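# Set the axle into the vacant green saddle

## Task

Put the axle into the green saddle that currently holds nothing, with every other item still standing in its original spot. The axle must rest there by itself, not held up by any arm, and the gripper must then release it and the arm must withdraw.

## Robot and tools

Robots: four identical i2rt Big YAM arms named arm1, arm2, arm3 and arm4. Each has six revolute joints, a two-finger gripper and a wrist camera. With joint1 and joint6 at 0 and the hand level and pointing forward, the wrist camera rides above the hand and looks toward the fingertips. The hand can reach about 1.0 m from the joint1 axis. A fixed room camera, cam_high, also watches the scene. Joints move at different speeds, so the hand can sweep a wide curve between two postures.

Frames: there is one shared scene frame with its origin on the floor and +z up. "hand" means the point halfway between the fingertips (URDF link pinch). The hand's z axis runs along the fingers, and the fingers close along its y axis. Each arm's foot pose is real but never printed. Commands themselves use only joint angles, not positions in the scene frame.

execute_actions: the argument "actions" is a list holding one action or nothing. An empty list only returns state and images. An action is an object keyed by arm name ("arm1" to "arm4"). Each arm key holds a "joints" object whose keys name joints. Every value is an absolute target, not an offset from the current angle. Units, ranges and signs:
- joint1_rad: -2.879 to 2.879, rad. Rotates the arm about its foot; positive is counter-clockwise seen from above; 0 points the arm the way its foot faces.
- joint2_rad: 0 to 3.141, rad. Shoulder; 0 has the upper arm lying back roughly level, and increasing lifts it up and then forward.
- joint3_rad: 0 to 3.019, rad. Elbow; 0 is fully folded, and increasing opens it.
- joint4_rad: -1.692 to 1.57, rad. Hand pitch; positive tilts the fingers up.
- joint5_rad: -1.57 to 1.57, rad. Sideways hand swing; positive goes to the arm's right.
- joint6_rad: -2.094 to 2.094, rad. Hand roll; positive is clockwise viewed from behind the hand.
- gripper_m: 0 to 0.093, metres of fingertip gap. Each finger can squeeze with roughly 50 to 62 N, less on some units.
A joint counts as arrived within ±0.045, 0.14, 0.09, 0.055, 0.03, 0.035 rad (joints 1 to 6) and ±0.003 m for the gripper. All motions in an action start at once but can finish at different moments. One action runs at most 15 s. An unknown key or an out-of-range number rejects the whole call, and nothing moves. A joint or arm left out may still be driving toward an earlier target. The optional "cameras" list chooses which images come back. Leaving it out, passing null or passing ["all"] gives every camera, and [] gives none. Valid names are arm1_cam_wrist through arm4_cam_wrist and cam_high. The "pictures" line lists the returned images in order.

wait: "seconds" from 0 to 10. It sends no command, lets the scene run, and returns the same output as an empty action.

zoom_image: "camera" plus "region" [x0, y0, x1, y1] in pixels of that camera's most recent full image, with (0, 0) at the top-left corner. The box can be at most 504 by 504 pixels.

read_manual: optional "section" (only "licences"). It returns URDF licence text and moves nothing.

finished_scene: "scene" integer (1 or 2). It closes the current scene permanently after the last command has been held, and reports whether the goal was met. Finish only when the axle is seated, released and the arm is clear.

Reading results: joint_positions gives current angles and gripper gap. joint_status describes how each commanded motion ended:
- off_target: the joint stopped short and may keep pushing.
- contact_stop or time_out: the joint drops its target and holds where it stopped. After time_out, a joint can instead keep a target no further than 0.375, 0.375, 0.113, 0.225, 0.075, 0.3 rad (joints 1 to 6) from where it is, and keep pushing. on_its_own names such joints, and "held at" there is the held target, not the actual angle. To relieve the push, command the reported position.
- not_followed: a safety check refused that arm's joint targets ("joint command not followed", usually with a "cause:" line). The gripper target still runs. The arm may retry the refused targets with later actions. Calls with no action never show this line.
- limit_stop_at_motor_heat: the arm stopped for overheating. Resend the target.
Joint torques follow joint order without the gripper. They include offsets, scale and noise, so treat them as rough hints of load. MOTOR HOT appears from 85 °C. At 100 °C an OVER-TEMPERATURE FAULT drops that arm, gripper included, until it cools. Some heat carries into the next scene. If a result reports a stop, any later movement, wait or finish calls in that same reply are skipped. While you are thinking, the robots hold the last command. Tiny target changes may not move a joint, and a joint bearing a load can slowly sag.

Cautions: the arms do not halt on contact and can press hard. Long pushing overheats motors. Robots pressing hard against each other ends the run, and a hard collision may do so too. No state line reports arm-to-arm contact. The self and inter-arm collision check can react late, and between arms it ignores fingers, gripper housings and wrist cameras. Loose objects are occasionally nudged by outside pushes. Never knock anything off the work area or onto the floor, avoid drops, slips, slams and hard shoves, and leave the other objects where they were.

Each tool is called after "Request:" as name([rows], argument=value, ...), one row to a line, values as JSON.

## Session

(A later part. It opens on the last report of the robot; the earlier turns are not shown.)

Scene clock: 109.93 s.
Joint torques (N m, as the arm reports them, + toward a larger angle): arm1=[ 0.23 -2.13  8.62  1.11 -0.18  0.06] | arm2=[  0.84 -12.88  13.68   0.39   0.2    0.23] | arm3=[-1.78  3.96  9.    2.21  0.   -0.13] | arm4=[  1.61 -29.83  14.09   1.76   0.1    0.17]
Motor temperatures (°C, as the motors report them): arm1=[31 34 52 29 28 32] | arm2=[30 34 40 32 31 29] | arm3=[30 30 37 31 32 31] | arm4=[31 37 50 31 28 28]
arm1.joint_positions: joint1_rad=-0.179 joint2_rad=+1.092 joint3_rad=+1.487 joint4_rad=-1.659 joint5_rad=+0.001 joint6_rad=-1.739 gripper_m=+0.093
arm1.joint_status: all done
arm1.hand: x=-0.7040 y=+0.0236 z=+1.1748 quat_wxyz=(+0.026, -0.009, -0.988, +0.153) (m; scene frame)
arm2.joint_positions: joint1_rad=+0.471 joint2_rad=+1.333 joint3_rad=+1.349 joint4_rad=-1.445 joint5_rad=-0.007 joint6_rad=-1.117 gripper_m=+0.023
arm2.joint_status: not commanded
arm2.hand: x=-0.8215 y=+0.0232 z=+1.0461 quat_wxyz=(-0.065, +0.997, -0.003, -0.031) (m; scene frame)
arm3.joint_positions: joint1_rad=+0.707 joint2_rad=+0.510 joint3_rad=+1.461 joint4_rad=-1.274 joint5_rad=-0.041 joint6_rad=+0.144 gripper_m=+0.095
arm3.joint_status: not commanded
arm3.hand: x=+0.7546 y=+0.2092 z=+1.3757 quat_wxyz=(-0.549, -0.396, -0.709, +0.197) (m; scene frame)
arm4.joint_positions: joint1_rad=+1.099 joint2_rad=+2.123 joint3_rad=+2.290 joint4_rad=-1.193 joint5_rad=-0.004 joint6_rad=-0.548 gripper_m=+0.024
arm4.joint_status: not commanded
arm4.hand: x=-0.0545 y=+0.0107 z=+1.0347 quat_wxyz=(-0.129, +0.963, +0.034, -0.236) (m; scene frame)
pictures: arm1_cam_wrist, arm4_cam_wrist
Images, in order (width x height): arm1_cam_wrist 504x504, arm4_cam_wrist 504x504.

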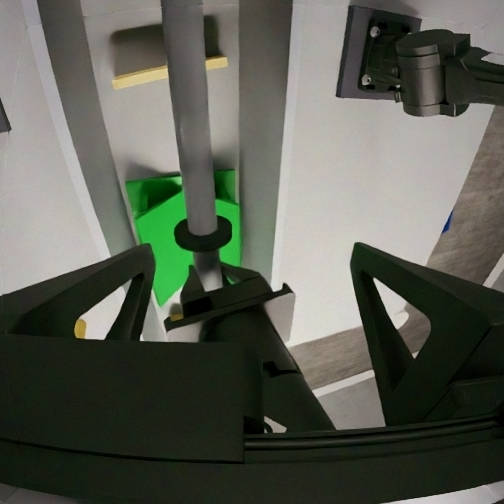

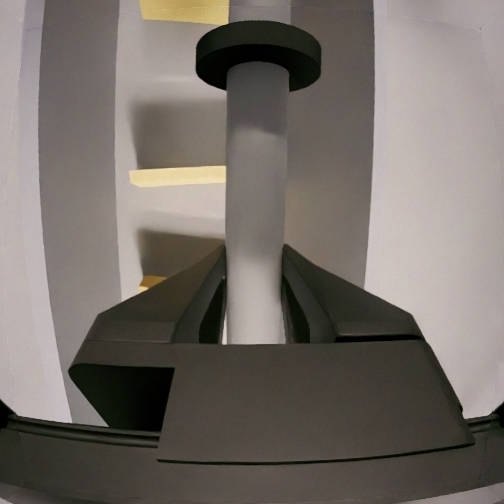

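Request:
execute_actions(actions=[])

Scene clock: 129.13 s.
Joint torques (N m, as the arm reports them, + toward a larger angle): arm1=[ 0.24 -2.13  8.6   1.11 -0.18  0.07] | arm2=[  0.83 -12.92  13.66   0.39   0.22   0.24] | arm3=[-1.2   4.35  8.51  2.41 -0.05 -0.09] | arm4=[  1.55 -29.8   14.1    1.77   0.1    0.16]
Motor temperatures (°C, as the motors report them): arm1=[31 33 47 29 28 32] | arm2=[30 34 41 32 31 29] | arm3=[30 30 37 31 32 31] | arm4=[31 39 55 31 28 28]
arm1.joint_positions: joint1_rad=-0.179 joint2_rad=+1.092 joint3_rad=+1.487 joint4_rad=-1.659 joint5_rad=+0.001 joint6_rad=-1.740 gripper_m=+0.093
arm1.joint_status: all done
arm1.hand: x=-0.7040 y=+0.0236 z=+1.1748 quat_wxyz=(+0.026, -0.009, -0.988, +0.153) (m; scene frame)
arm2.joint_positions: joint1_rad=+0.471 joint2_rad=+1.333 joint3_rad=+1.349 joint4_rad=-1.445 joint5_rad=-0.007 joint6_rad=-1.117 gripper_m=+0.023
arm2.joint_status: not commanded
arm2.hand: x=-0.8215 y=+0.0232 z=+1.0461 quat_wxyz=(-0.065, +0.997, -0.003, -0.031) (m; scene frame)
arm3.joint_positions: joint1_rad=+0.707 joint2_rad=+0.510 joint3_rad=+1.461 joint4_rad=-1.274 joint5_rad=-0.041 joint6_rad=+0.144 gripper_m=+0.095
arm3.joint_status: not commanded
arm3.hand: x=+0.7546 y=+0.2092 z=+1.3757 quat_wxyz=(-0.549, -0.396, -0.709, +0.197) (m; scene frame)
arm4.joint_positions: joint1_rad=+1.099 joint2_rad=+2.123 joint3_rad=+2.290 joint4_rad=-1.193 joint5_rad=-0.004 joint6_rad=-0.548 gripper_m=+0.024
arm4.joint_status: not commanded
arm4.hand: x=-0.0545 y=+0.0107 z=+1.0347 quat_wxyz=(-0.129, +0.963, +0.034, -0.236) (m; scene frame)
pictures: arm1_cam_wrist, arm2_cam_wrist, arm3_cam_wrist, arm4_cam_wrist, cam_high
Images, in order (width x height): arm1_cam_wrist 504x504, arm2_cam_wrist 504x504, arm3_cam_wrist 504x504, arm4_cam_wrist 504x504, cam_high 896x504.

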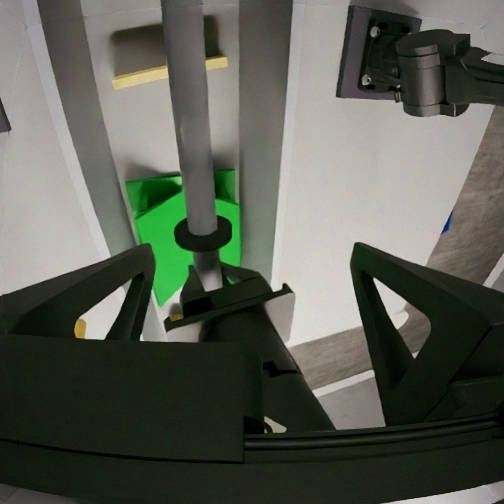

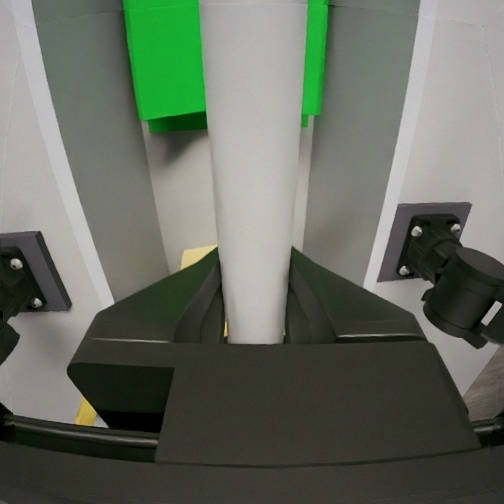

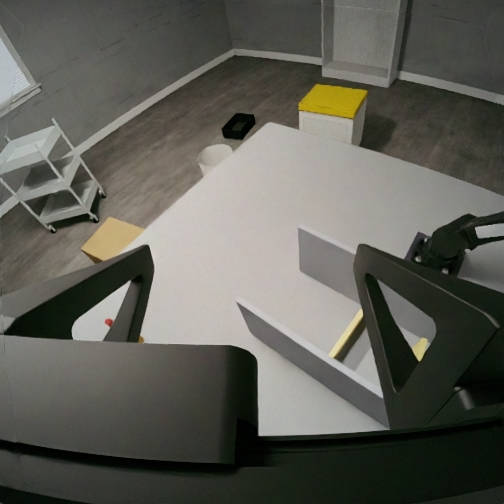

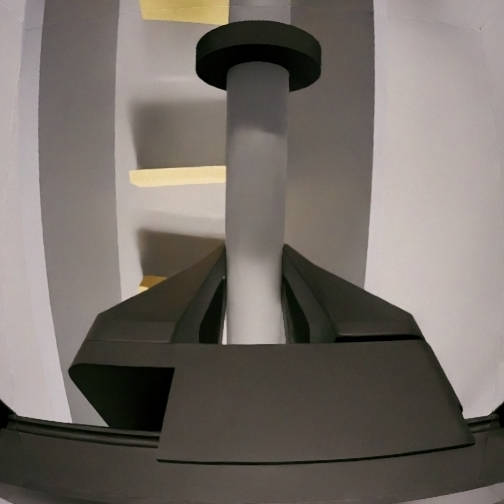

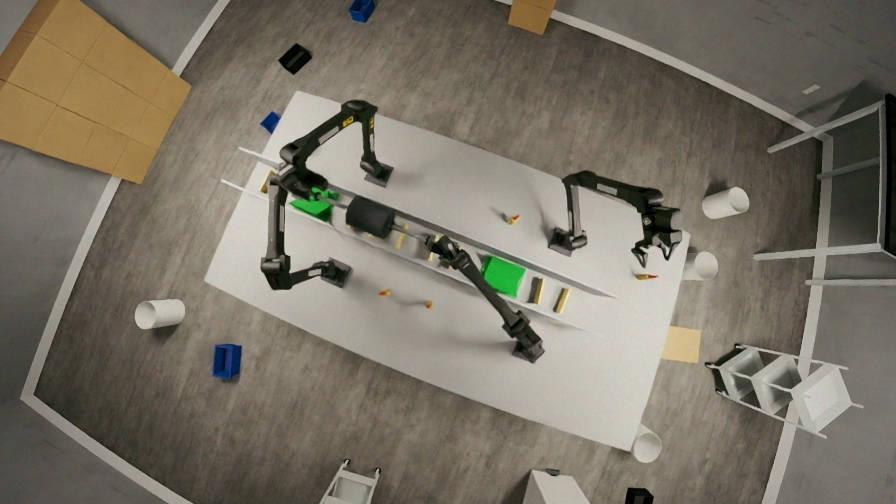

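Request:
execute_actions([
  {"arm1":{"joints":{"joint1_rad":-0.125,"joint2_rad":1.125,"joint3_rad":1.175,"joint4_rad":-1.475,"joint6_rad":-1.70}}},
], cameras=["arm1_cam_wrist","cam_high"])

Scene clock: 133.33 s.
Joint torques (N m, as the arm reports them, + toward a larger angle): arm1=[ 0.58 -4.    9.49  1.6  -0.18  0.22] | arm2=[  0.7  -12.61  13.58   0.41   0.21   0.25] | arm3=[-1.11  4.45  8.51  2.24  0.   -0.06] | arm4=[  1.59 -29.81  14.09   1.75   0.1    0.17]
Motor temperatures (°C, as the motors report them): arm1=[31 33 47 29 28 32] | arm2=[30 34 42 32 31 29] | arm3=[30 30 37 31 32 31] | arm4=[31 39 55 31 28 28]
arm1.joint_positions: joint1_rad=-0.128 joint2_rad=+1.127 joint3_rad=+1.164 joint4_rad=-1.486 joint5_rad=+0.001 joint6_rad=-1.710 gripper_m=+0.093
arm1.joint_status: all done
arm1.hand: x=-0.6865 y=+0.0223 z=+1.0362 quat_wxyz=(+0.007, +0.002, -0.998, +0.063) (m; scene frame)
arm2.joint_positions: joint1_rad=+0.471 joint2_rad=+1.333 joint3_rad=+1.349 joint4_rad=-1.445 joint5_rad=-0.007 joint6_rad=-1.117 gripper_m=+0.023
arm2.joint_status: not commanded
arm2.hand: x=-0.8215 y=+0.0232 z=+1.0461 quat_wxyz=(-0.065, +0.997, -0.003, -0.031) (m; scene frame)
arm3.joint_positions: joint1_rad=+0.707 joint2_rad=+0.510 joint3_rad=+1.461 joint4_rad=-1.274 joint5_rad=-0.041 joint6_rad=+0.144 gripper_m=+0.095
arm3.joint_status: not commanded
arm3.hand: x=+0.7546 y=+0.2092 z=+1.3757 quat_wxyz=(-0.549, -0.396, -0.709, +0.197) (m; scene frame)
arm4.joint_positions: joint1_rad=+1.099 joint2_rad=+2.123 joint3_rad=+2.290 joint4_rad=-1.193 joint5_rad=-0.004 joint6_rad=-0.548 gripper_m=+0.024
arm4.joint_status: not commanded
arm4.hand: x=-0.0545 y=+0.0107 z=+1.0347 quat_wxyz=(-0.129, +0.963, +0.034, -0.236) (m; scene frame)
pictures: arm1_cam_wrist, cam_high
Images, in order (width x height): arm1_cam_wrist 504x504, cam_high 896x504.

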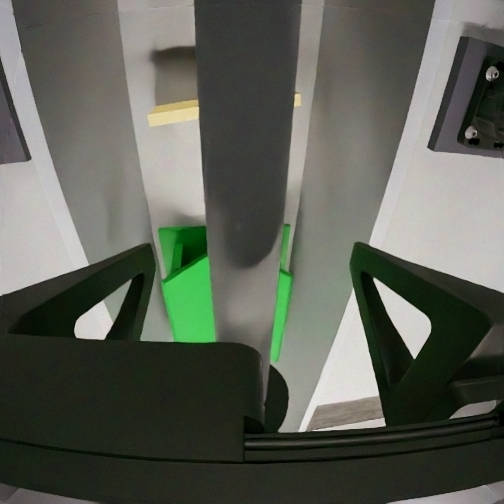

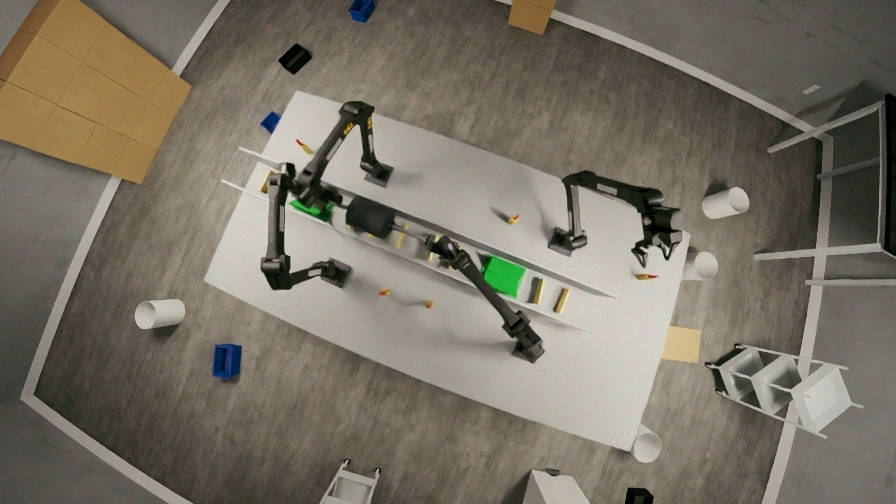

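Request:
execute_actions([
  {"arm1":{"joints":{"gripper_m":0}}},
], cameras=[])

Request:
execute_actions([
  {"arm1":{"joints":{"joint2_rad":1.095,"joint3_rad":1.25}},"arm2":{"joints":{"joint2_rad":1.33,"joint3_rad":1.36}}},
], cameras=["arm1_cam_wrist"])

Scene clock: 136.97 s.
Joint torques (N m, as the arm reports them, + toward a larger angle): arm1=[ 0.56 -3.73  9.71  1.78 -0.27  0.09] | arm2=[  0.83 -13.    13.62   0.54   0.24   0.25] | arm3=[-0.86  4.08  8.83  2.21  0.03 -0.1 ] | arm4=[  1.53 -29.74  14.12   1.76   0.14   0.17]
Motor temperatures (°C, as the motors report them): arm1=[31 33 47 29 28 32] | arm2=[30 34 42 32 31 29] | arm3=[30 30 37 31 32 31] | arm4=[31 39 56 31 28 28]
arm1.joint_positions: joint1_rad=-0.128 joint2_rad=+1.126 joint3_rad=+1.162 joint4_rad=-1.490 joint5_rad=+0.003 joint6_rad=-1.695 gripper_m=+0.023
arm1.joint_status: gripper_m off_target (ended at +0.023, target +0.000)
arm1.hand: x=-0.6867 y=+0.0241 z=+1.0354 quat_wxyz=(+0.007, -0.006, -0.998, +0.060) (m; scene frame)
arm2.joint_positions: joint1_rad=+0.472 joint2_rad=+1.333 joint3_rad=+1.349 joint4_rad=-1.451 joint5_rad=-0.008 joint6_rad=-1.117 gripper_m=+0.023
arm2.joint_status: not commanded
arm2.hand: x=-0.8216 y=+0.0215 z=+1.0459 quat_wxyz=(-0.062, +0.998, -0.003, -0.030) (m; scene frame)
arm3.joint_positions: joint1_rad=+0.707 joint2_rad=+0.510 joint3_rad=+1.461 joint4_rad=-1.274 joint5_rad=-0.041 joint6_rad=+0.144 gripper_m=+0.095
arm3.joint_status: not commanded
arm3.hand: x=+0.7546 y=+0.2092 z=+1.3757 quat_wxyz=(-0.549, -0.396, -0.709, +0.197) (m; scene frame)
arm4.joint_positions: joint1_rad=+1.099 joint2_rad=+2.123 joint3_rad=+2.290 joint4_rad=-1.193 joint5_rad=-0.005 joint6_rad=-0.548 gripper_m=+0.024
arm4.joint_status: not commanded
arm4.hand: x=-0.0546 y=+0.0105 z=+1.0347 quat_wxyz=(-0.129, +0.963, +0.034, -0.236) (m; scene frame)
pictures: none
No camera images: the call's "cameras" was empty. Leave "cameras" out to get every camera's image.

Scene clock: 137.57 s.
Joint torques (N m, as the arm reports them, + toward a larger angle): arm1=[ 0.61 -5.48 15.82  1.79 -0.26  0.09] | arm2=[  0.97 -11.19  10.44   0.6    0.2    0.23] | arm3=[-1.27  3.58  8.69  2.28 -0.02 -0.1 ] | arm4=[  1.56 -29.8   14.09   1.74   0.14   0.16]
Motor temperatures (°C, as the motors report them): arm1=[31 33 47 29 28 32] | arm2=[30 34 42 32 31 29] | arm3=[30 30 37 31 32 31] | arm4=[31 39 56 31 28 28]
arm1.joint_positions: joint1_rad=-0.128 joint2_rad=+1.124 joint3_rad=+1.163 joint4_rad=-1.490 joint5_rad=+0.003 joint6_rad=-1.694 gripper_m=+0.023
arm1.joint_status: all done
arm1.hand: x=-0.6867 y=+0.0241 z=+1.0366 quat_wxyz=(+0.008, -0.007, -0.998, +0.062) (m; scene frame)
arm2.joint_positions: joint1_rad=+0.472 joint2_rad=+1.335 joint3_rad=+1.349 joint4_rad=-1.451 joint5_rad=-0.007 joint6_rad=-1.117 gripper_m=+0.023
arm2.joint_status: all done
arm2.hand: x=-0.8216 y=+0.0218 z=+1.0452 quat_wxyz=(-0.061, +0.998, -0.003, -0.029) (m; scene frame)
arm3.joint_positions: joint1_rad=+0.707 joint2_rad=+0.510 joint3_rad=+1.461 joint4_rad=-1.274 joint5_rad=-0.041 joint6_rad=+0.144 gripper_m=+0.095
arm3.joint_status: not commanded
arm3.hand: x=+0.7546 y=+0.2092 z=+1.3757 quat_wxyz=(-0.549, -0.396, -0.709, +0.197) (m; scene frame)
arm4.joint_positions: joint1_rad=+1.099 joint2_rad=+2.123 joint3_rad=+2.290 joint4_rad=-1.193 joint5_rad=-0.005 joint6_rad=-0.548 gripper_m=+0.024
arm4.joint_status: not commanded
arm4.hand: x=-0.0546 y=+0.0105 z=+1.0347 quat_wxyz=(-0.129, +0.963, +0.034, -0.236) (m; scene frame)
pictures: arm1_cam_wrist
Images, in order (width x height): arm1_cam_wrist 504x504.

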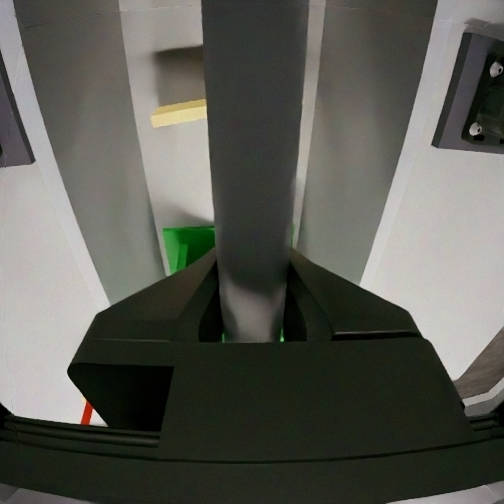

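Request:
execute_actions([
  {"arm2":{"joints":{"gripper_m":0.08}}},
], cameras=[])

Request:
execute_actions([
  {"arm2":{"joints":{"joint2_rad":1.27,"joint3_rad":1.65,"joint4_rad":-1.65}}},
], cameras=[])

Request:
execute_actions([
  {"arm2":{"joints":{"joint1_rad":1.2,"joint2_rad":0.6,"joint3_rad":1.3,"joint4_rad":-1.5}},"arm1":{"joints":{"joint1_rad":0.434,"joint2_rad":1.17,"joint3_rad":1.31,"joint4_rad":-1.44,"joint6_rad":-1.14}},"arm4":{"joints":{"joint1_rad":0.955,"joint2_rad":1.685,"joint3_rad":1.765,"joint4_rad":-1.21,"joint6_rad":-0.655}}},
], cameras=["cam_high"])

Scene clock: 161.67 s.
Joint torques (N m, as the arm reports them, + toward a larger angle): arm1=[ 0.84 -5.74 15.82  1.77 -0.25  0.08] | arm2=[  0.74 -11.24  10.38   0.59   0.09   0.17] | arm3=[-0.31  3.5   8.58  2.27  0.02 -0.12] | arm4=[  1.57 -29.7   14.08   1.72   0.09   0.17]
Motor temperatures (°C, as the motors report them): arm1=[31 33 54 29 28 32] | arm2=[30 34 40 32 31 29] | arm3=[30 30 37 31 32 31] | arm4=[31 40 58 31 28 28]
arm1.joint_positions: joint1_rad=-0.128 joint2_rad=+1.124 joint3_rad=+1.163 joint4_rad=-1.490 joint5_rad=+0.003 joint6_rad=-1.694 gripper_m=+0.023
arm1.joint_status: not commanded
arm1.hand: x=-0.6867 y=+0.0241 z=+1.0366 quat_wxyz=(+0.007, -0.007, -0.998, +0.062) (m; scene frame)
arm2.joint_positions: joint1_rad=+0.472 joint2_rad=+1.335 joint3_rad=+1.349 joint4_rad=-1.450 joint5_rad=-0.004 joint6_rad=-1.110 gripper_m=+0.080
arm2.joint_status: all done
arm2.hand: x=-0.8212 y=+0.0222 z=+1.0453 quat_wxyz=(-0.063, +0.998, -0.006, -0.028) (m; scene frame)
arm3.joint_positions: joint1_rad=+0.707 joint2_rad=+0.510 joint3_rad=+1.461 joint4_rad=-1.274 joint5_rad=-0.041 joint6_rad=+0.144 gripper_m=+0.095
arm3.joint_status: not commanded
arm3.hand: x=+0.7546 y=+0.2092 z=+1.3757 quat_wxyz=(-0.549, -0.396, -0.709, +0.197) (m; scene frame)
arm4.joint_positions: joint1_rad=+1.099 joint2_rad=+2.123 joint3_rad=+2.290 joint4_rad=-1.193 joint5_rad=-0.004 joint6_rad=-0.548 gripper_m=+0.024
arm4.joint_status: not commanded
arm4.hand: x=-0.0545 y=+0.0107 z=+1.0347 quat_wxyz=(-0.129, +0.963, +0.034, -0.236) (m; scene frame)
pictures: none
No camera images: the call's "cameras" was empty. Leave "cameras" out to get every camera's image.

Scene clock: 162.83 s.
Joint torques (N m, as the arm reports them, + toward a larger angle): arm1=[ 0.58 -5.55 15.82  1.79 -0.25  0.09] | arm2=[ 0.75 -8.18 12.61  0.21  0.09  0.16] | arm3=[-0.45  3.86  8.64  2.07 -0.03 -0.08] | arm4=[  1.55 -29.84  14.09   1.74   0.1    0.17]
Motor temperatures (°C, as the motors report them): arm1=[31 33 54 29 28 32] | arm2=[30 34 40 32 31 29] | arm3=[30 30 37 31 32 31] | arm4=[31 40 58 31 28 28]
arm1.joint_positions: joint1_rad=-0.128 joint2_rad=+1.124 joint3_rad=+1.163 joint4_rad=-1.490 joint5_rad=+0.003 joint6_rad=-1.694 gripper_m=+0.023
arm1.joint_status: not commanded
arm1.hand: x=-0.6867 y=+0.0241 z=+1.0366 quat_wxyz=(+0.007, -0.007, -0.998, +0.062) (m; scene frame)
arm2.joint_positions: joint1_rad=+0.472 joint2_rad=+1.262 joint3_rad=+1.608 joint4_rad=-1.643 joint5_rad=-0.003 joint6_rad=-1.110 gripper_m=+0.080
arm2.joint_status: all done
arm2.hand: x=-0.8144 y=+0.0059 z=+1.1735 quat_wxyz=(-0.124, +0.990, -0.006, -0.058) (m; scene frame)
arm3.joint_positions: joint1_rad=+0.707 joint2_rad=+0.510 joint3_rad=+1.461 joint4_rad=-1.274 joint5_rad=-0.041 joint6_rad=+0.144 gripper_m=+0.095
arm3.joint_status: not commanded
arm3.hand: x=+0.7546 y=+0.2092 z=+1.3757 quat_wxyz=(-0.549, -0.396, -0.709, +0.197) (m; scene frame)
arm4.joint_positions: joint1_rad=+1.099 joint2_rad=+2.123 joint3_rad=+2.290 joint4_rad=-1.193 joint5_rad=-0.004 joint6_rad=-0.548 gripper_m=+0.024
arm4.joint_status: not commanded
arm4.hand: x=-0.0545 y=+0.0107 z=+1.0347 quat_wxyz=(-0.129, +0.963, +0.034, -0.236) (m; scene frame)
pictures: none
No camera images: the call's "cameras" was empty. Leave "cameras" out to get every camera's image.

Scene clock: 165.40 s.
Joint torques (N m, as the arm reports them, + toward a larger angle): arm1=[ 0.85 -6.81 16.11  2.   -0.55  0.08] | arm2=[0.56 2.34 8.12 1.69 0.02 0.2 ] | arm3=[-1.43  3.62  8.75  2.09  0.03 -0.11] | arm4=[  0.89 -20.53   8.93   1.49   0.     0.35]
Motor temperatures (°C, as the motors report them): arm1=[31 33 55 29 28 32] | arm2=[30 34 40 32 31 29] | arm3=[30 30 37 31 32 31] | arm4=[31 40 56 31 28 28]
arm1.joint_positions: joint1_rad=+0.427 joint2_rad=+1.201 joint3_rad=+1.220 joint4_rad=-1.457 joint5_rad=+0.011 joint6_rad=-1.134 gripper_m=+0.023
arm1.joint_status: joint3_rad time_out (moved +0.057 of +0.147); the others done
arm1.on_its_own: joint3_rad reads +1.220 and still pushes toward +1.310 since a time_out
arm1.hand: x=-0.4954 y=+0.0194 z=+1.0367 quat_wxyz=(-0.024, -0.009, -0.998, +0.065) (m; scene frame)
arm2.joint_positions: joint1_rad=+1.193 joint2_rad=+0.598 joint3_rad=+1.304 joint4_rad=-1.512 joint5_rad=-0.002 joint6_rad=-1.108 gripper_m=+0.080
arm2.joint_status: all done
arm2.hand: x=-0.8342 y=-0.2709 z=+1.2373 quat_wxyz=(-0.257, +0.871, +0.323, -0.269) (m; scene frame)
arm3.joint_positions: joint1_rad=+0.707 joint2_rad=+0.510 joint3_rad=+1.461 joint4_rad=-1.274 joint5_rad=-0.041 joint6_rad=+0.144 gripper_m=+0.095
arm3.joint_status: not commanded
arm3.hand: x=+0.7546 y=+0.2092 z=+1.3757 quat_wxyz=(-0.549, -0.396, -0.709, +0.197) (m; scene frame)
arm4.joint_positions: joint1_rad=+0.957 joint2_rad=+1.694 joint3_rad=+1.766 joint4_rad=-1.226 joint5_rad=-0.002 joint6_rad=-0.679 gripper_m=+0.024
arm4.joint_status: all done
arm4.hand: x=+0.1388 y=+0.0091 z=+1.0648 quat_wxyz=(-0.123, +0.978, +0.028, -0.166) (m; scene frame)
pictures: cam_high
Images, in order (width x height): cam_high 896x504.

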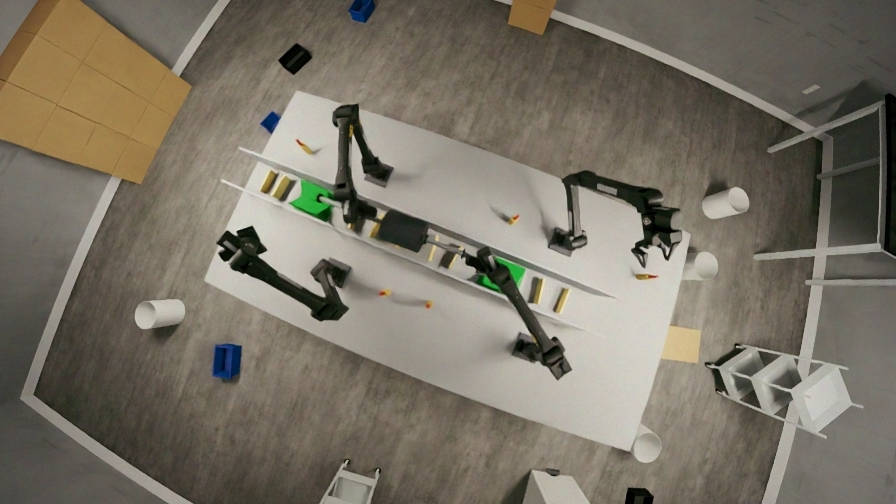

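Request:
execute_actions([
  {"arm1":{"joints":{"joint1_rad":0.815,"joint2_rad":1.425,"joint3_rad":1.545,"joint4_rad":-1.31,"joint6_rad":-0.76}},"arm4":{"joints":{"joint1_rad":0.709,"joint2_rad":1.38,"joint3_rad":1.40,"joint4_rad":-1.32,"joint6_rad":-0.87}}},
], cameras=[])

Scene clock: 174.63 s.
Joint torques (N m, as the arm reports them, + toward a larger angle): arm1=[ -0.03 -12.96  17.08   1.9   -0.63   0.02] | arm2=[0.77 2.79 8.17 1.65 0.02 0.18] | arm3=[-0.95  3.83  8.74  2.29 -0.01 -0.13] | arm4=[  2.26 -13.31   8.51   0.84  -0.17   0.48]
Motor temperatures (°C, as the motors report them): arm1=[31 33 56 29 28 32] | arm2=[30 33 39 32 31 29] | arm3=[30 30 37 31 32 31] | arm4=[31 39 53 31 28 28]
arm1.joint_positions: joint1_rad=+0.819 joint2_rad=+1.486 joint3_rad=+1.444 joint4_rad=-1.322 joint5_rad=+0.013 joint6_rad=-0.746 gripper_m=+0.023
arm1.joint_status: joint3_rad time_out (moved +0.224 of +0.325); the others done
arm1.on_its_own: joint3_rad reads +1.444 and still pushes toward +1.545 since a time_out
arm1.hand: x=-0.2878 y=+0.0123 z=+1.0230 quat_wxyz=(-0.073, -0.008, -0.994, +0.078) (m; scene frame)
arm2.joint_positions: joint1_rad=+1.193 joint2_rad=+0.598 joint3_rad=+1.304 joint4_rad=-1.512 joint5_rad=-0.002 joint6_rad=-1.108 gripper_m=+0.080
arm2.joint_status: not commanded
arm2.hand: x=-0.8342 y=-0.2709 z=+1.2373 quat_wxyz=(-0.257, +0.871, +0.323, -0.269) (m; scene frame)
arm3.joint_positions: joint1_rad=+0.707 joint2_rad=+0.510 joint3_rad=+1.461 joint4_rad=-1.274 joint5_rad=-0.041 joint6_rad=+0.144 gripper_m=+0.095
arm3.joint_status: not commanded
arm3.hand: x=+0.7546 y=+0.2092 z=+1.3757 quat_wxyz=(-0.549, -0.396, -0.709, +0.197) (m; scene frame)
arm4.joint_positions: joint1_rad=+0.695 joint2_rad=+1.378 joint3_rad=+1.404 joint4_rad=-1.324 joint5_rad=+0.002 joint6_rad=-0.904 gripper_m=+0.024
arm4.joint_status: all done
arm4.hand: x=+0.3462 y=+0.0094 z=+1.0523 quat_wxyz=(-0.105, +0.991, +0.010, -0.084) (m; scene frame)
pictures: none
No camera images: the call's "cameras" was empty. Leave "cameras" out to get every camera's image.

Request:
execute_actions([
  {"arm1":{"joints":{"joint1_rad":1.019,"joint2_rad":1.74,"joint3_rad":1.98,"joint4_rad":-1.24,"joint6_rad":-0.56}},"arm4":{"joints":{"joint1_rad":0.28,"joint2_rad":1.18,"joint3_rad":1.22,"joint4_rad":-1.455,"joint6_rad":-1.28}}},
], cameras=[])

Scene clock: 183.00 s.
Joint torques (N m, as the arm reports them, + toward a larger angle): arm1=[  0.18 -18.98  18.27   3.23  -0.27  -0.02] | arm2=[0.81 2.53 8.19 1.67 0.02 0.2 ] | arm3=[-1.61  4.17  8.52  2.07  0.01 -0.1 ] | arm4=[ 0.35 -9.89  8.42  0.4   0.15  0.15]
Motor temperatures (°C, as the motors report them): arm1=[31 34 58 29 28 32] | arm2=[30 33 39 32 31 29] | arm3=[30 30 37 31 32 31] | arm4=[31 38 51 31 28 28]
arm1.joint_positions: joint1_rad=+1.020 joint2_rad=+1.821 joint3_rad=+1.859 joint4_rad=-1.272 joint5_rad=+0.005 joint6_rad=-0.541 gripper_m=+0.023
arm1.joint_status: joint3_rad time_out (moved +0.416 of +0.536); the others done
arm1.on_its_own: joint3_rad reads +1.859 and still pushes toward +1.972 since a time_out
arm1.hand: x=-0.0949 y=+0.0090 z=+1.0296 quat_wxyz=(-0.144, -0.009, -0.985, +0.092) (m; scene frame)
arm2.joint_positions: joint1_rad=+1.193 joint2_rad=+0.598 joint3_rad=+1.304 joint4_rad=-1.512 joint5_rad=-0.002 joint6_rad=-1.108 gripper_m=+0.080
arm2.joint_status: not commanded
arm2.hand: x=-0.8342 y=-0.2709 z=+1.2373 quat_wxyz=(-0.257, +0.871, +0.323, -0.269) (m; scene frame)
arm3.joint_positions: joint1_rad=+0.707 joint2_rad=+0.510 joint3_rad=+1.461 joint4_rad=-1.274 joint5_rad=-0.041 joint6_rad=+0.144 gripper_m=+0.095
arm3.joint_status: not commanded
arm3.hand: x=+0.7546 y=+0.2092 z=+1.3757 quat_wxyz=(-0.549, -0.396, -0.709, +0.197) (m; scene frame)
arm4.joint_positions: joint1_rad=+0.288 joint2_rad=+1.184 joint3_rad=+1.222 joint4_rad=-1.453 joint5_rad=-0.007 joint6_rad=-1.287 gripper_m=+0.024
arm4.joint_status: all done
arm4.hand: x=+0.5390 y=-0.0022 z=+1.0425 quat_wxyz=(-0.072, +0.997, -0.001, -0.025) (m; scene frame)
pictures: none
No camera images: the call's "cameras" was empty. Leave "cameras" out to get every camera's image.

Request:
execute_actions([
  {"arm1":{"joints":{"joint1_rad":1.139,"joint2_rad":2.14,"joint3_rad":2.56,"joint4_rad":-1.13,"joint6_rad":-0.45}},"arm4":{"joints":{"joint1_rad":-0.28,"joint2_rad":1.165,"joint3_rad":1.21,"joint4_rad":-1.46,"joint6_rad":-1.84}},"arm3":{"joints":{"joint1_rad":1.4}}},
], cameras=["arm1_cam_wrist","arm4_cam_wrist","cam_high"])

Request:
zoom_image(camera="cam_high", region=[400,200,640,340])

Scene clock: 191.10 s.
Joint torques (N m, as the arm reports them, + toward a larger angle): arm1=[ -0.4  -25.75  18.52   4.32  -0.09   0.09] | arm2=[0.66 2.54 8.17 1.61 0.03 0.19] | arm3=[ 0.06  4.04  8.49  2.33 -0.04 -0.13] | arm4=[  0.19 -10.94   8.47   0.51  -0.21  -0.08]
Motor temperatures (°C, as the motors report them): arm1=[31 36 60 29 28 32] | arm2=[30 33 39 32 31 29] | arm3=[30 30 37 31 32 31] | arm4=[31 37 50 31 28 28]
arm1.joint_positions: joint1_rad=+1.146 joint2_rad=+2.245 joint3_rad=+2.448 joint4_rad=-1.174 joint5_rad=+0.001 joint6_rad=-0.443 gripper_m=+0.023
arm1.joint_status: joint3_rad time_out (moved +0.588 of +0.701); the others done
arm1.on_its_own: joint3_rad reads +2.448 and still pushes toward +2.560 since a time_out
arm1.hand: x=+0.1071 y=+0.0053 z=+1.0249 quat_wxyz=(-0.269, +0.005, -0.955, +0.128) (m; scene frame)
arm2.joint_positions: joint1_rad=+1.193 joint2_rad=+0.598 joint3_rad=+1.304 joint4_rad=-1.512 joint5_rad=-0.002 joint6_rad=-1.108 gripper_m=+0.080
arm2.joint_status: not commanded
arm2.hand: x=-0.8342 y=-0.2709 z=+1.2373 quat_wxyz=(-0.257, +0.871, +0.323, -0.269) (m; scene frame)
arm3.joint_positions: joint1_rad=+1.386 joint2_rad=+0.510 joint3_rad=+1.461 joint4_rad=-1.274 joint5_rad=-0.041 joint6_rad=+0.144 gripper_m=+0.095
arm3.joint_status: all done
arm3.hand: x=+0.8144 y=+0.3128 z=+1.3766 quat_wxyz=(-0.585, -0.137, -0.799, +0.003) (m; scene frame)
arm4.joint_positions: joint1_rad=-0.270 joint2_rad=+1.184 joint3_rad=+1.210 joint4_rad=-1.464 joint5_rad=+0.002 joint6_rad=-1.829 gripper_m=+0.024
arm4.joint_status: all done
arm4.hand: x=+0.7383 y=-0.0068 z=+1.0372 quat_wxyz=(-0.063, +0.998, -0.009, +0.018) (m; scene frame)
pictures: arm1_cam_wrist, arm4_cam_wrist, cam_high
Images, in order (width x height): arm1_cam_wrist 504x504, arm4_cam_wrist 504x504, cam_high 896x504.

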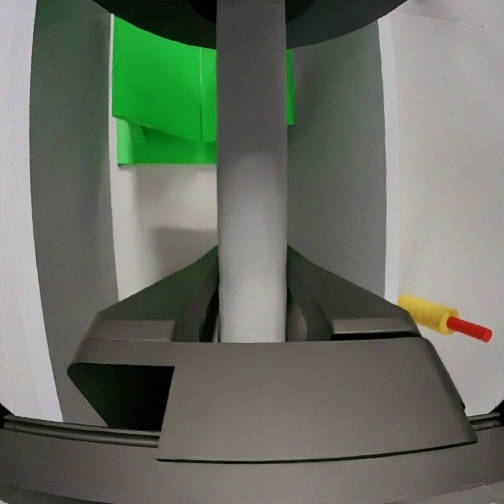

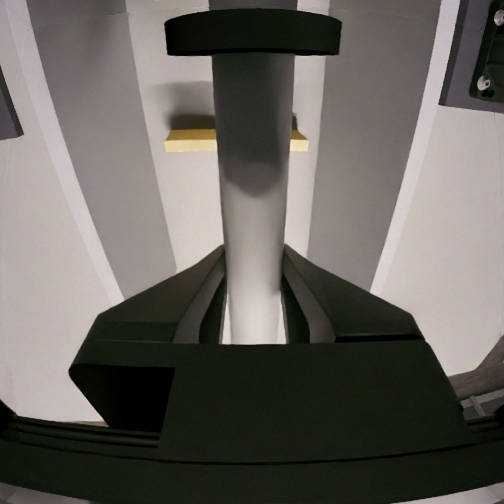

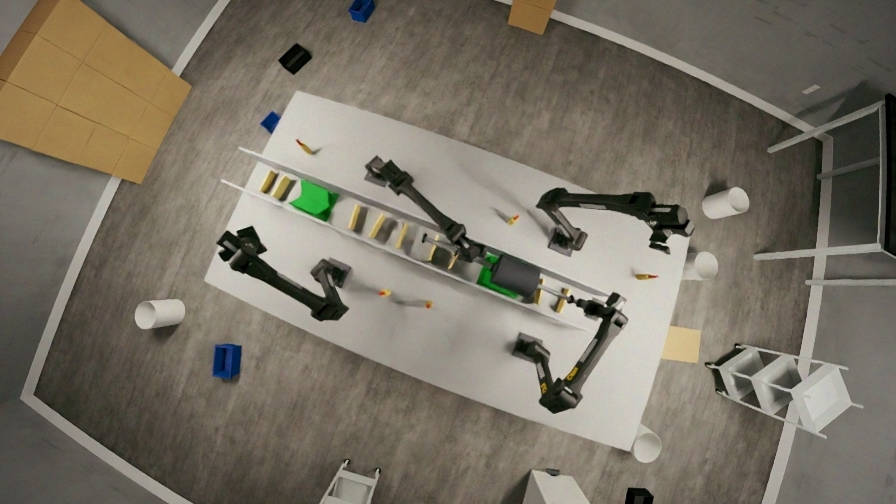

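Region (400, 200, 640, 340) of cam_high's 896x504 image, scaled by 2.100, with more detail than that image has; it fills the top 294 rows of this view, and the rest is white.

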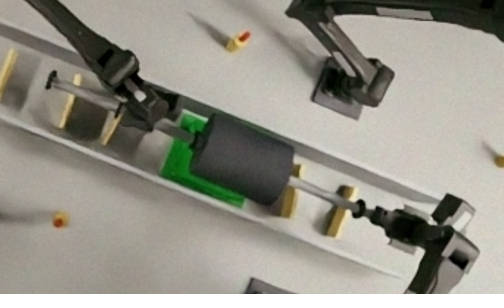

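Request:
execute_actions([
  {"arm1":{"joints":{"joint2_rad":2.11,"joint3_rad":2.18,"joint4_rad":-0.86}},"arm4":{"joints":{"joint2_rad":1.19,"joint3_rad":0.97,"joint4_rad":-1.18}}},
], cameras=["arm1_cam_wrist","arm4_cam_wrist","cam_high"])

Request:
zoom_image(camera="cam_high", region=[400,200,640,340])

Scene clock: 199.13 s.
Joint torques (N m, as the arm reports them, + toward a larger angle): arm1=[ -0.15 -24.04  13.26   3.18  -0.06   0.16] | arm2=[0.79 2.52 8.18 1.69 0.02 0.2 ] | arm3=[ 0.31  4.29  8.62  2.36 -0.03 -0.09] | arm4=[  0.67 -10.5    8.85   1.02   0.43  -0.08]
Motor temperatures (°C, as the motors report them): arm1=[31 38 61 29 28 32] | arm2=[30 33 38 32 31 29] | arm3=[30 30 37 31 32 31] | arm4=[31 36 49 31 28 28]
arm1.joint_positions: joint1_rad=+1.144 joint2_rad=+2.198 joint3_rad=+2.132 joint4_rad=-0.881 joint5_rad=+0.000 joint6_rad=-0.447 gripper_m=+0.023
arm1.joint_status: all done
arm1.hand: x=+0.1065 y=+0.0037 z=+0.9391 quat_wxyz=(-0.279, +0.007, -0.951, +0.133) (m; scene frame)
arm2.joint_positions: joint1_rad=+1.193 joint2_rad=+0.598 joint3_rad=+1.304 joint4_rad=-1.512 joint5_rad=-0.002 joint6_rad=-1.108 gripper_m=+0.080
arm2.joint_status: not commanded
arm2.hand: x=-0.8342 y=-0.2709 z=+1.2373 quat_wxyz=(-0.257, +0.871, +0.323, -0.269) (m; scene frame)
arm3.joint_positions: joint1_rad=+1.386 joint2_rad=+0.510 joint3_rad=+1.461 joint4_rad=-1.274 joint5_rad=-0.041 joint6_rad=+0.144 gripper_m=+0.095
arm3.joint_status: not commanded
arm3.hand: x=+0.8144 y=+0.3128 z=+1.3766 quat_wxyz=(-0.585, -0.137, -0.799, +0.003) (m; scene frame)
arm4.joint_positions: joint1_rad=-0.274 joint2_rad=+1.205 joint3_rad=+0.959 joint4_rad=-1.199 joint5_rad=-0.014 joint6_rad=-1.828 gripper_m=+0.024
arm4.joint_status: all done
arm4.hand: x=+0.7355 y=-0.0117 z=+0.9357 quat_wxyz=(-0.061, +0.998, -0.011, +0.010) (m; scene frame)
pictures: arm1_cam_wrist, arm4_cam_wrist, cam_high
Images, in order (width x height): arm1_cam_wrist 504x504, arm4_cam_wrist 504x504, cam_high 896x504.

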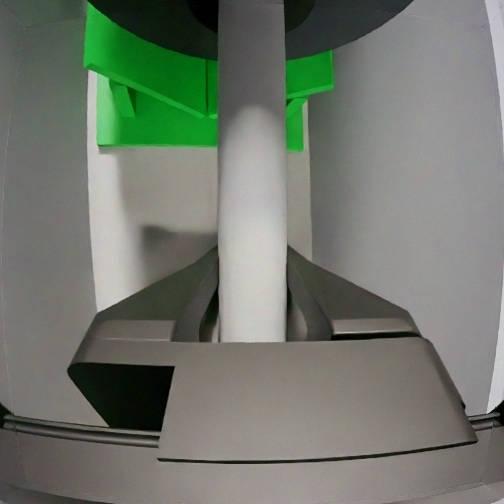

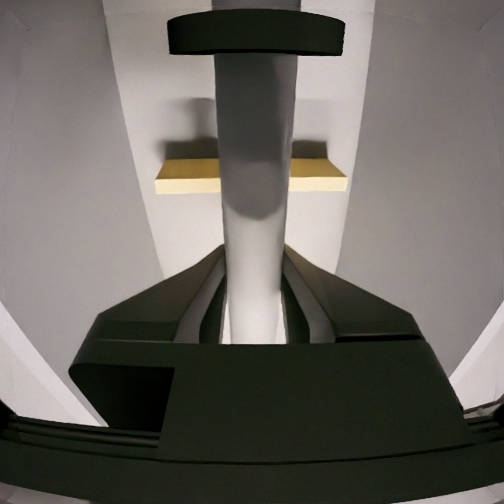

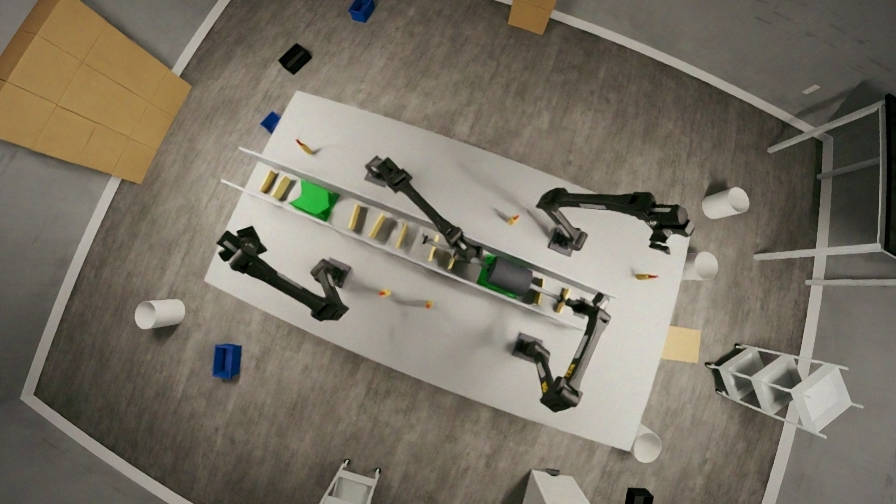

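Region (400, 200, 640, 340) of cam_high's 896x504 image, scaled by 2.100, with more detail than that image has; it fills the top 294 rows of this view, and the rest is white.

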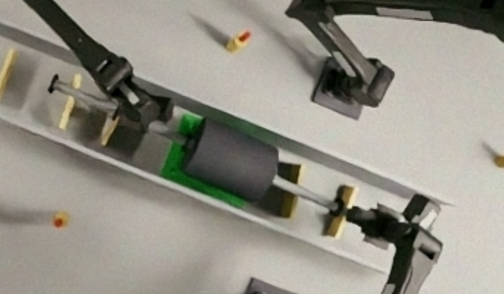

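Request:
execute_actions([
  {"arm1":{"joints":{"joint2_rad":2.14,"joint3_rad":2.085,"joint4_rad":-0.745}},"arm4":{"joints":{"joint2_rad":1.235,"joint3_rad":0.875,"joint4_rad":-1.015}}},
], cameras=["arm1_cam_wrist","cam_high"])

Request:
zoom_image(camera="cam_high", region=[400,200,640,340])

Scene clock: 209.70 s.
Joint torques (N m, as the arm reports them, + toward a larger angle): arm1=[ -0.75 -22.91  12.59   3.39   0.08   0.12] | arm2=[0.71 2.4  8.26 1.58 0.03 0.21] | arm3=[ 0.05  4.48  8.74  2.2   0.01 -0.12] | arm4=[  0.56 -11.22   8.79   1.22   0.51  -0.13]
Motor temperatures (°C, as the motors report them): arm1=[31 39 58 29 28 32] | arm2=[30 33 38 32 31 29] | arm3=[30 30 37 31 31 31] | arm4=[31 36 49 31 28 28]
arm1.joint_positions: joint1_rad=+1.146 joint2_rad=+2.211 joint3_rad=+2.044 joint4_rad=-0.770 joint5_rad=-0.005 joint6_rad=-0.447 gripper_m=+0.023
arm1.joint_status: all done
arm1.hand: x=+0.1085 y=+0.0052 z=+0.8988 quat_wxyz=(-0.284, +0.008, -0.949, +0.133) (m; scene frame)
arm2.joint_positions: joint1_rad=+1.193 joint2_rad=+0.598 joint3_rad=+1.304 joint4_rad=-1.512 joint5_rad=-0.002 joint6_rad=-1.108 gripper_m=+0.080
arm2.joint_status: not commanded
arm2.hand: x=-0.8342 y=-0.2709 z=+1.2373 quat_wxyz=(-0.257, +0.871, +0.323, -0.269) (m; scene frame)
arm3.joint_positions: joint1_rad=+1.386 joint2_rad=+0.510 joint3_rad=+1.461 joint4_rad=-1.274 joint5_rad=-0.041 joint6_rad=+0.144 gripper_m=+0.095
arm3.joint_status: not commanded
arm3.hand: x=+0.8144 y=+0.3128 z=+1.3766 quat_wxyz=(-0.585, -0.137, -0.799, +0.003) (m; scene frame)
arm4.joint_positions: joint1_rad=-0.274 joint2_rad=+1.254 joint3_rad=+0.861 joint4_rad=-1.040 joint5_rad=-0.016 joint6_rad=-1.825 gripper_m=+0.024
arm4.joint_status: all done
arm4.hand: x=+0.7362 y=-0.0081 z=+0.8856 quat_wxyz=(-0.067, +0.998, -0.013, +0.010) (m; scene frame)
pictures: arm1_cam_wrist, cam_high
Images, in order (width x height): arm1_cam_wrist 504x504, cam_high 896x504.

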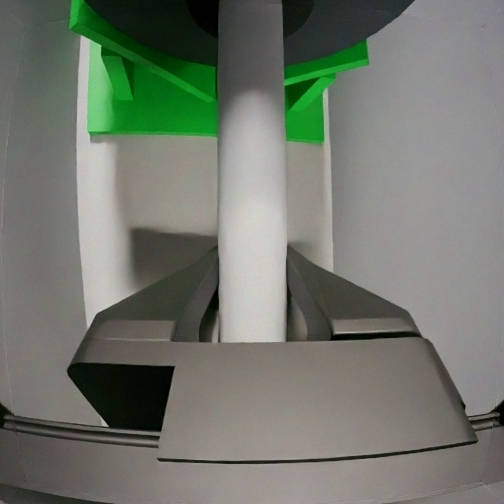

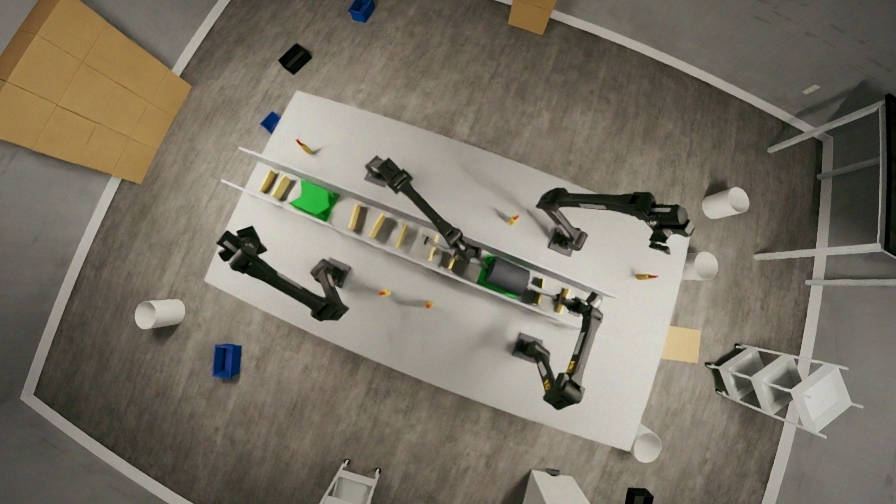

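Region (400, 200, 640, 340) of cam_high's 896x504 image, scaled by 2.100, with more detail than that image has; it fills the top 294 rows of this view, and the rest is white.

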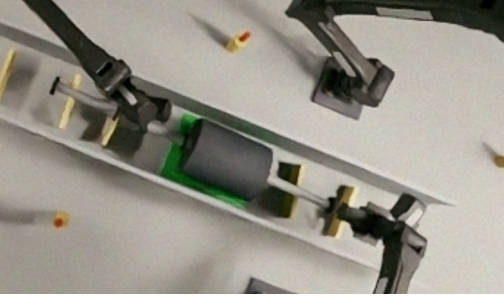

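Unload arm1 gently.

Request:
execute_actions([
  {"arm1":{"joints":{"joint2_rad":2.18,"joint3_rad":2.06}}},
], cameras=["arm1_cam_wrist"])

Scene clock: 212.13 s.
Joint torques (N m, as the arm reports them, + toward a larger angle): arm1=[ -0.37 -20.61  11.24   2.83   0.08   0.12] | arm2=[0.71 2.31 8.17 1.63 0.02 0.19] | arm3=[ 0.42  4.28  8.61  2.33  0.01 -0.15] | arm4=[  0.59 -11.21   8.78   1.24   0.55  -0.12]
Motor temperatures (°C, as the motors report them): arm1=[31 40 58 29 28 32] | arm2=[30 33 38 32 31 29] | arm3=[30 30 37 31 31 31] | arm4=[31 36 49 31 28 28]
arm1.joint_positions: joint1_rad=+1.146 joint2_rad=+2.219 joint3_rad=+2.036 joint4_rad=-0.759 joint5_rad=-0.003 joint6_rad=-0.446 gripper_m=+0.023
arm1.joint_status: all done
arm1.hand: x=+0.1083 y=+0.0050 z=+0.8902 quat_wxyz=(-0.282, +0.008, -0.950, +0.133) (m; scene frame)
arm2.joint_positions: joint1_rad=+1.193 joint2_rad=+0.598 joint3_rad=+1.304 joint4_rad=-1.512 joint5_rad=-0.002 joint6_rad=-1.108 gripper_m=+0.080
arm2.joint_status: not commanded
arm2.hand: x=-0.8342 y=-0.2709 z=+1.2373 quat_wxyz=(-0.257, +0.871, +0.323, -0.269) (m; scene frame)
arm3.joint_positions: joint1_rad=+1.386 joint2_rad=+0.510 joint3_rad=+1.461 joint4_rad=-1.274 joint5_rad=-0.041 joint6_rad=+0.144 gripper_m=+0.095
arm3.joint_status: not commanded
arm3.hand: x=+0.8144 y=+0.3128 z=+1.3766 quat_wxyz=(-0.585, -0.137, -0.799, +0.003) (m; scene frame)
arm4.joint_positions: joint1_rad=-0.274 joint2_rad=+1.254 joint3_rad=+0.861 joint4_rad=-1.040 joint5_rad=-0.017 joint6_rad=-1.825 gripper_m=+0.024
arm4.joint_status: not commanded
arm4.hand: x=+0.7360 y=-0.0081 z=+0.8856 quat_wxyz=(-0.067, +0.998, -0.013, +0.010) (m; scene frame)
pictures: arm1_cam_wrist
Images, in order (width x height): arm1_cam_wrist 504x504.

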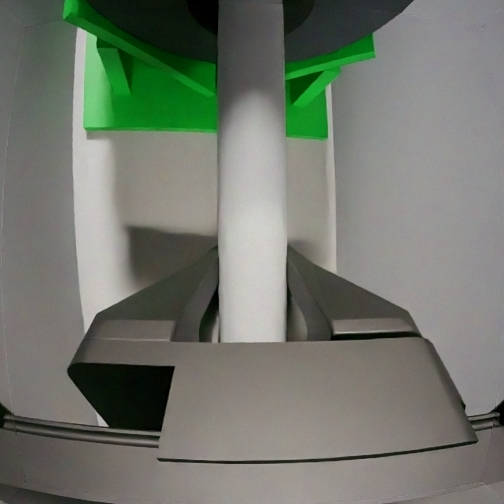

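Request:
execute_actions([
  {"arm1":{"joints":{"gripper_m":0.075}},"arm4":{"joints":{"gripper_m":0.075}}},
], cameras=["arm1_cam_wrist"])

Request:
execute_actions([
  {"arm1":{"joints":{"joint2_rad":2.17,"joint3_rad":2.48,"joint4_rad":-1.16}},"arm4":{"joints":{"joint2_rad":1.17,"joint3_rad":1.3,"joint4_rad":-1.5}}},
], cameras=[])

Request:
execute_actions([
  {"arm1":{"joints":{"joint2_rad":1.5,"joint3_rad":2.0}},"arm4":{"joints":{"joint2_rad":0.7,"joint3_rad":1.3}}},
], cameras=["cam_high"])

Request:
zoom_image(camera="cam_high", region=[220,130,640,340])

Scene clock: 221.47 s.
Joint torques (N m, as the arm reports them, + toward a larger angle): arm1=[ -0.24 -19.2   11.21   2.78   0.08   0.12] | arm2=[0.47 2.56 8.21 1.62 0.05 0.19] | arm3=[ 0.1   3.91  8.88  2.21 -0.01 -0.12] | arm4=[ 0.5  -9.99  8.88  0.89 -0.02 -0.09]
Motor temperatures (°C, as the motors report them): arm1=[31 39 55 29 28 32] | arm2=[30 33 38 32 31 29] | arm3=[30 30 37 31 31 31] | arm4=[31 36 49 31 28 28]
arm1.joint_positions: joint1_rad=+1.145 joint2_rad=+2.199 joint3_rad=+2.036 joint4_rad=-0.758 joint5_rad=-0.003 joint6_rad=-0.446 gripper_m=+0.075
arm1.joint_status: all done
arm1.hand: x=+0.1084 y=+0.0047 z=+0.9063 quat_wxyz=(-0.291, +0.007, -0.947, +0.137) (m; scene frame)
arm2.joint_positions: joint1_rad=+1.193 joint2_rad=+0.598 joint3_rad=+1.304 joint4_rad=-1.512 joint5_rad=-0.002 joint6_rad=-1.108 gripper_m=+0.080
arm2.joint_status: not commanded
arm2.hand: x=-0.8342 y=-0.2709 z=+1.2373 quat_wxyz=(-0.257, +0.871, +0.323, -0.269) (m; scene frame)
arm3.joint_positions: joint1_rad=+1.386 joint2_rad=+0.510 joint3_rad=+1.461 joint4_rad=-1.274 joint5_rad=-0.041 joint6_rad=+0.144 gripper_m=+0.095
arm3.joint_status: not commanded
arm3.hand: x=+0.8144 y=+0.3128 z=+1.3766 quat_wxyz=(-0.585, -0.137, -0.799, +0.003) (m; scene frame)
arm4.joint_positions: joint1_rad=-0.274 joint2_rad=+1.240 joint3_rad=+0.861 joint4_rad=-1.028 joint5_rad=-0.002 joint6_rad=-1.827 gripper_m=+0.075
arm4.joint_status: all done
arm4.hand: x=+0.7392 y=-0.0060 z=+0.8908 quat_wxyz=(-0.078, +0.997, -0.012, +0.020) (m; scene frame)
pictures: arm1_cam_wrist
Images, in order (width x height): arm1_cam_wrist 504x504.

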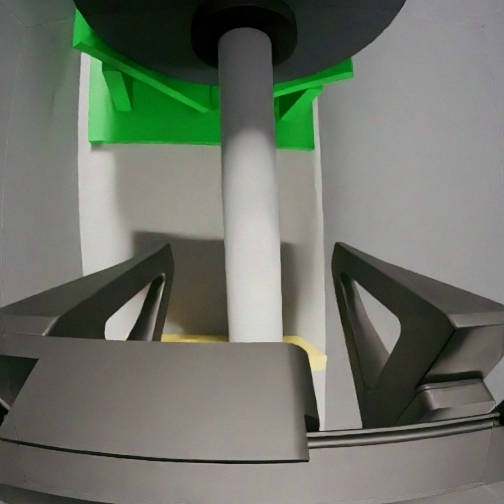

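Scene clock: 222.73 s.
Joint torques (N m, as the arm reports them, + toward a larger angle): arm1=[ -0.37 -16.46  11.9    1.84   0.08   0.12] | arm2=[0.61 2.43 8.19 1.68 0.03 0.18] | arm3=[-0.26  3.91  8.61  2.22 -0.01 -0.08] | arm4=[ 0.56 -8.11 11.73  0.04 -0.04 -0.08]
Motor temperatures (°C, as the motors report them): arm1=[31 39 55 29 28 32] | arm2=[30 33 38 32 31 29] | arm3=[30 30 37 31 31 31] | arm4=[31 36 49 31 28 28]
arm1.joint_positions: joint1_rad=+1.145 joint2_rad=+2.161 joint3_rad=+2.448 joint4_rad=-1.152 joint5_rad=-0.003 joint6_rad=-0.446 gripper_m=+0.075
arm1.joint_status: all done
arm1.hand: x=+0.0985 y=+0.0100 z=+1.0952 quat_wxyz=(-0.315, +0.007, -0.937, +0.148) (m; scene frame)
arm2.joint_positions: joint1_rad=+1.193 joint2_rad=+0.598 joint3_rad=+1.304 joint4_rad=-1.512 joint5_rad=-0.002 joint6_rad=-1.108 gripper_m=+0.080
arm2.joint_status: not commanded
arm2.hand: x=-0.8342 y=-0.2709 z=+1.2373 quat_wxyz=(-0.257, +0.871, +0.323, -0.269) (m; scene frame)
arm3.joint_positions: joint1_rad=+1.386 joint2_rad=+0.510 joint3_rad=+1.461 joint4_rad=-1.274 joint5_rad=-0.041 joint6_rad=+0.144 gripper_m=+0.095
arm3.joint_status: not commanded
arm3.hand: x=+0.8144 y=+0.3128 z=+1.3766 quat_wxyz=(-0.585, -0.137, -0.799, +0.003) (m; scene frame)
arm4.joint_positions: joint1_rad=-0.274 joint2_rad=+1.159 joint3_rad=+1.255 joint4_rad=-1.488 joint5_rad=-0.002 joint6_rad=-1.828 gripper_m=+0.075
arm4.joint_status: all done
arm4.hand: x=+0.7391 y=-0.0068 z=+1.0636 quat_wxyz=(-0.085, +0.996, -0.012, +0.022) (m; scene frame)
pictures: none
No camera images: the call's "cameras" was empty. Leave "cameras" out to get every camera's image.

Scene clock: 224.53 s.
Joint torques (N m, as the arm reports them, + toward a larger angle): arm1=[-0.31 -9.25  9.57  2.4   0.09  0.13] | arm2=[0.5  2.31 8.2  1.65 0.02 0.18] | arm3=[ 0.63  3.61  8.65  2.04  0.02 -0.07] | arm4=[ 0.55 -0.88 10.18  0.89 -0.02 -0.04]
Motor temperatures (°C, as the motors report them): arm1=[31 39 55 29 28 32] | arm2=[30 33 38 32 31 29] | arm3=[30 30 37 31 31 31] | arm4=[31 36 50 31 28 28]
arm1.joint_positions: joint1_rad=+1.145 joint2_rad=+1.505 joint3_rad=+1.989 joint4_rad=-1.158 joint5_rad=-0.003 joint6_rad=-0.446 gripper_m=+0.075
arm1.joint_status: all done
arm1.hand: x=-0.1018 y=+0.1034 z=+1.3028 quat_wxyz=(-0.394, +0.007, -0.900, +0.185) (m; scene frame)
arm2.joint_positions: joint1_rad=+1.193 joint2_rad=+0.598 joint3_rad=+1.304 joint4_rad=-1.512 joint5_rad=-0.002 joint6_rad=-1.108 gripper_m=+0.080
arm2.joint_status: not commanded
arm2.hand: x=-0.8342 y=-0.2709 z=+1.2373 quat_wxyz=(-0.257, +0.871, +0.323, -0.269) (m; scene frame)
arm3.joint_positions: joint1_rad=+1.386 joint2_rad=+0.510 joint3_rad=+1.461 joint4_rad=-1.274 joint5_rad=-0.041 joint6_rad=+0.144 gripper_m=+0.095
arm3.joint_status: not commanded
arm3.hand: x=+0.8144 y=+0.3128 z=+1.3766 quat_wxyz=(-0.585, -0.137, -0.799, +0.003) (m; scene frame)
arm4.joint_positions: joint1_rad=-0.274 joint2_rad=+0.702 joint3_rad=+1.270 joint4_rad=-1.490 joint5_rad=-0.002 joint6_rad=-1.828 gripper_m=+0.075
arm4.joint_status: all done
arm4.hand: x=+0.7090 y=-0.1115 z=+1.2004 quat_wxyz=(-0.306, +0.948, -0.011, +0.083) (m; scene frame)
pictures: cam_high
Images, in order (width x height): cam_high 896x504.

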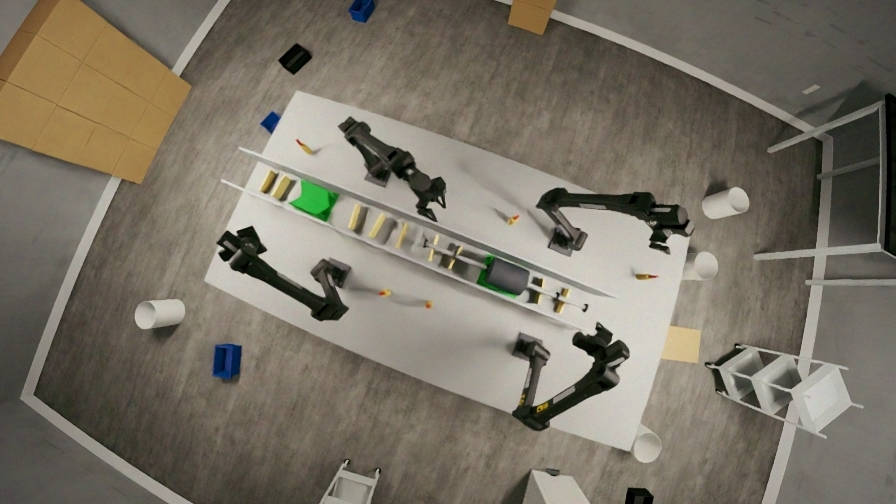

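Region (220, 130, 640, 340) of cam_high's 896x504 image, scaled by 1.200, with more detail than that image has.

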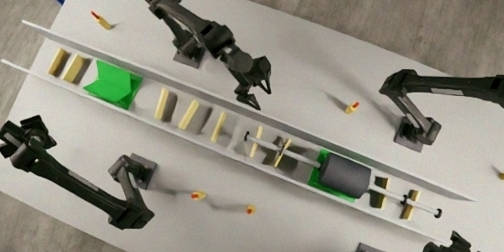

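Request:
finished_scene(scene=2)

The scene is finished: the task was done.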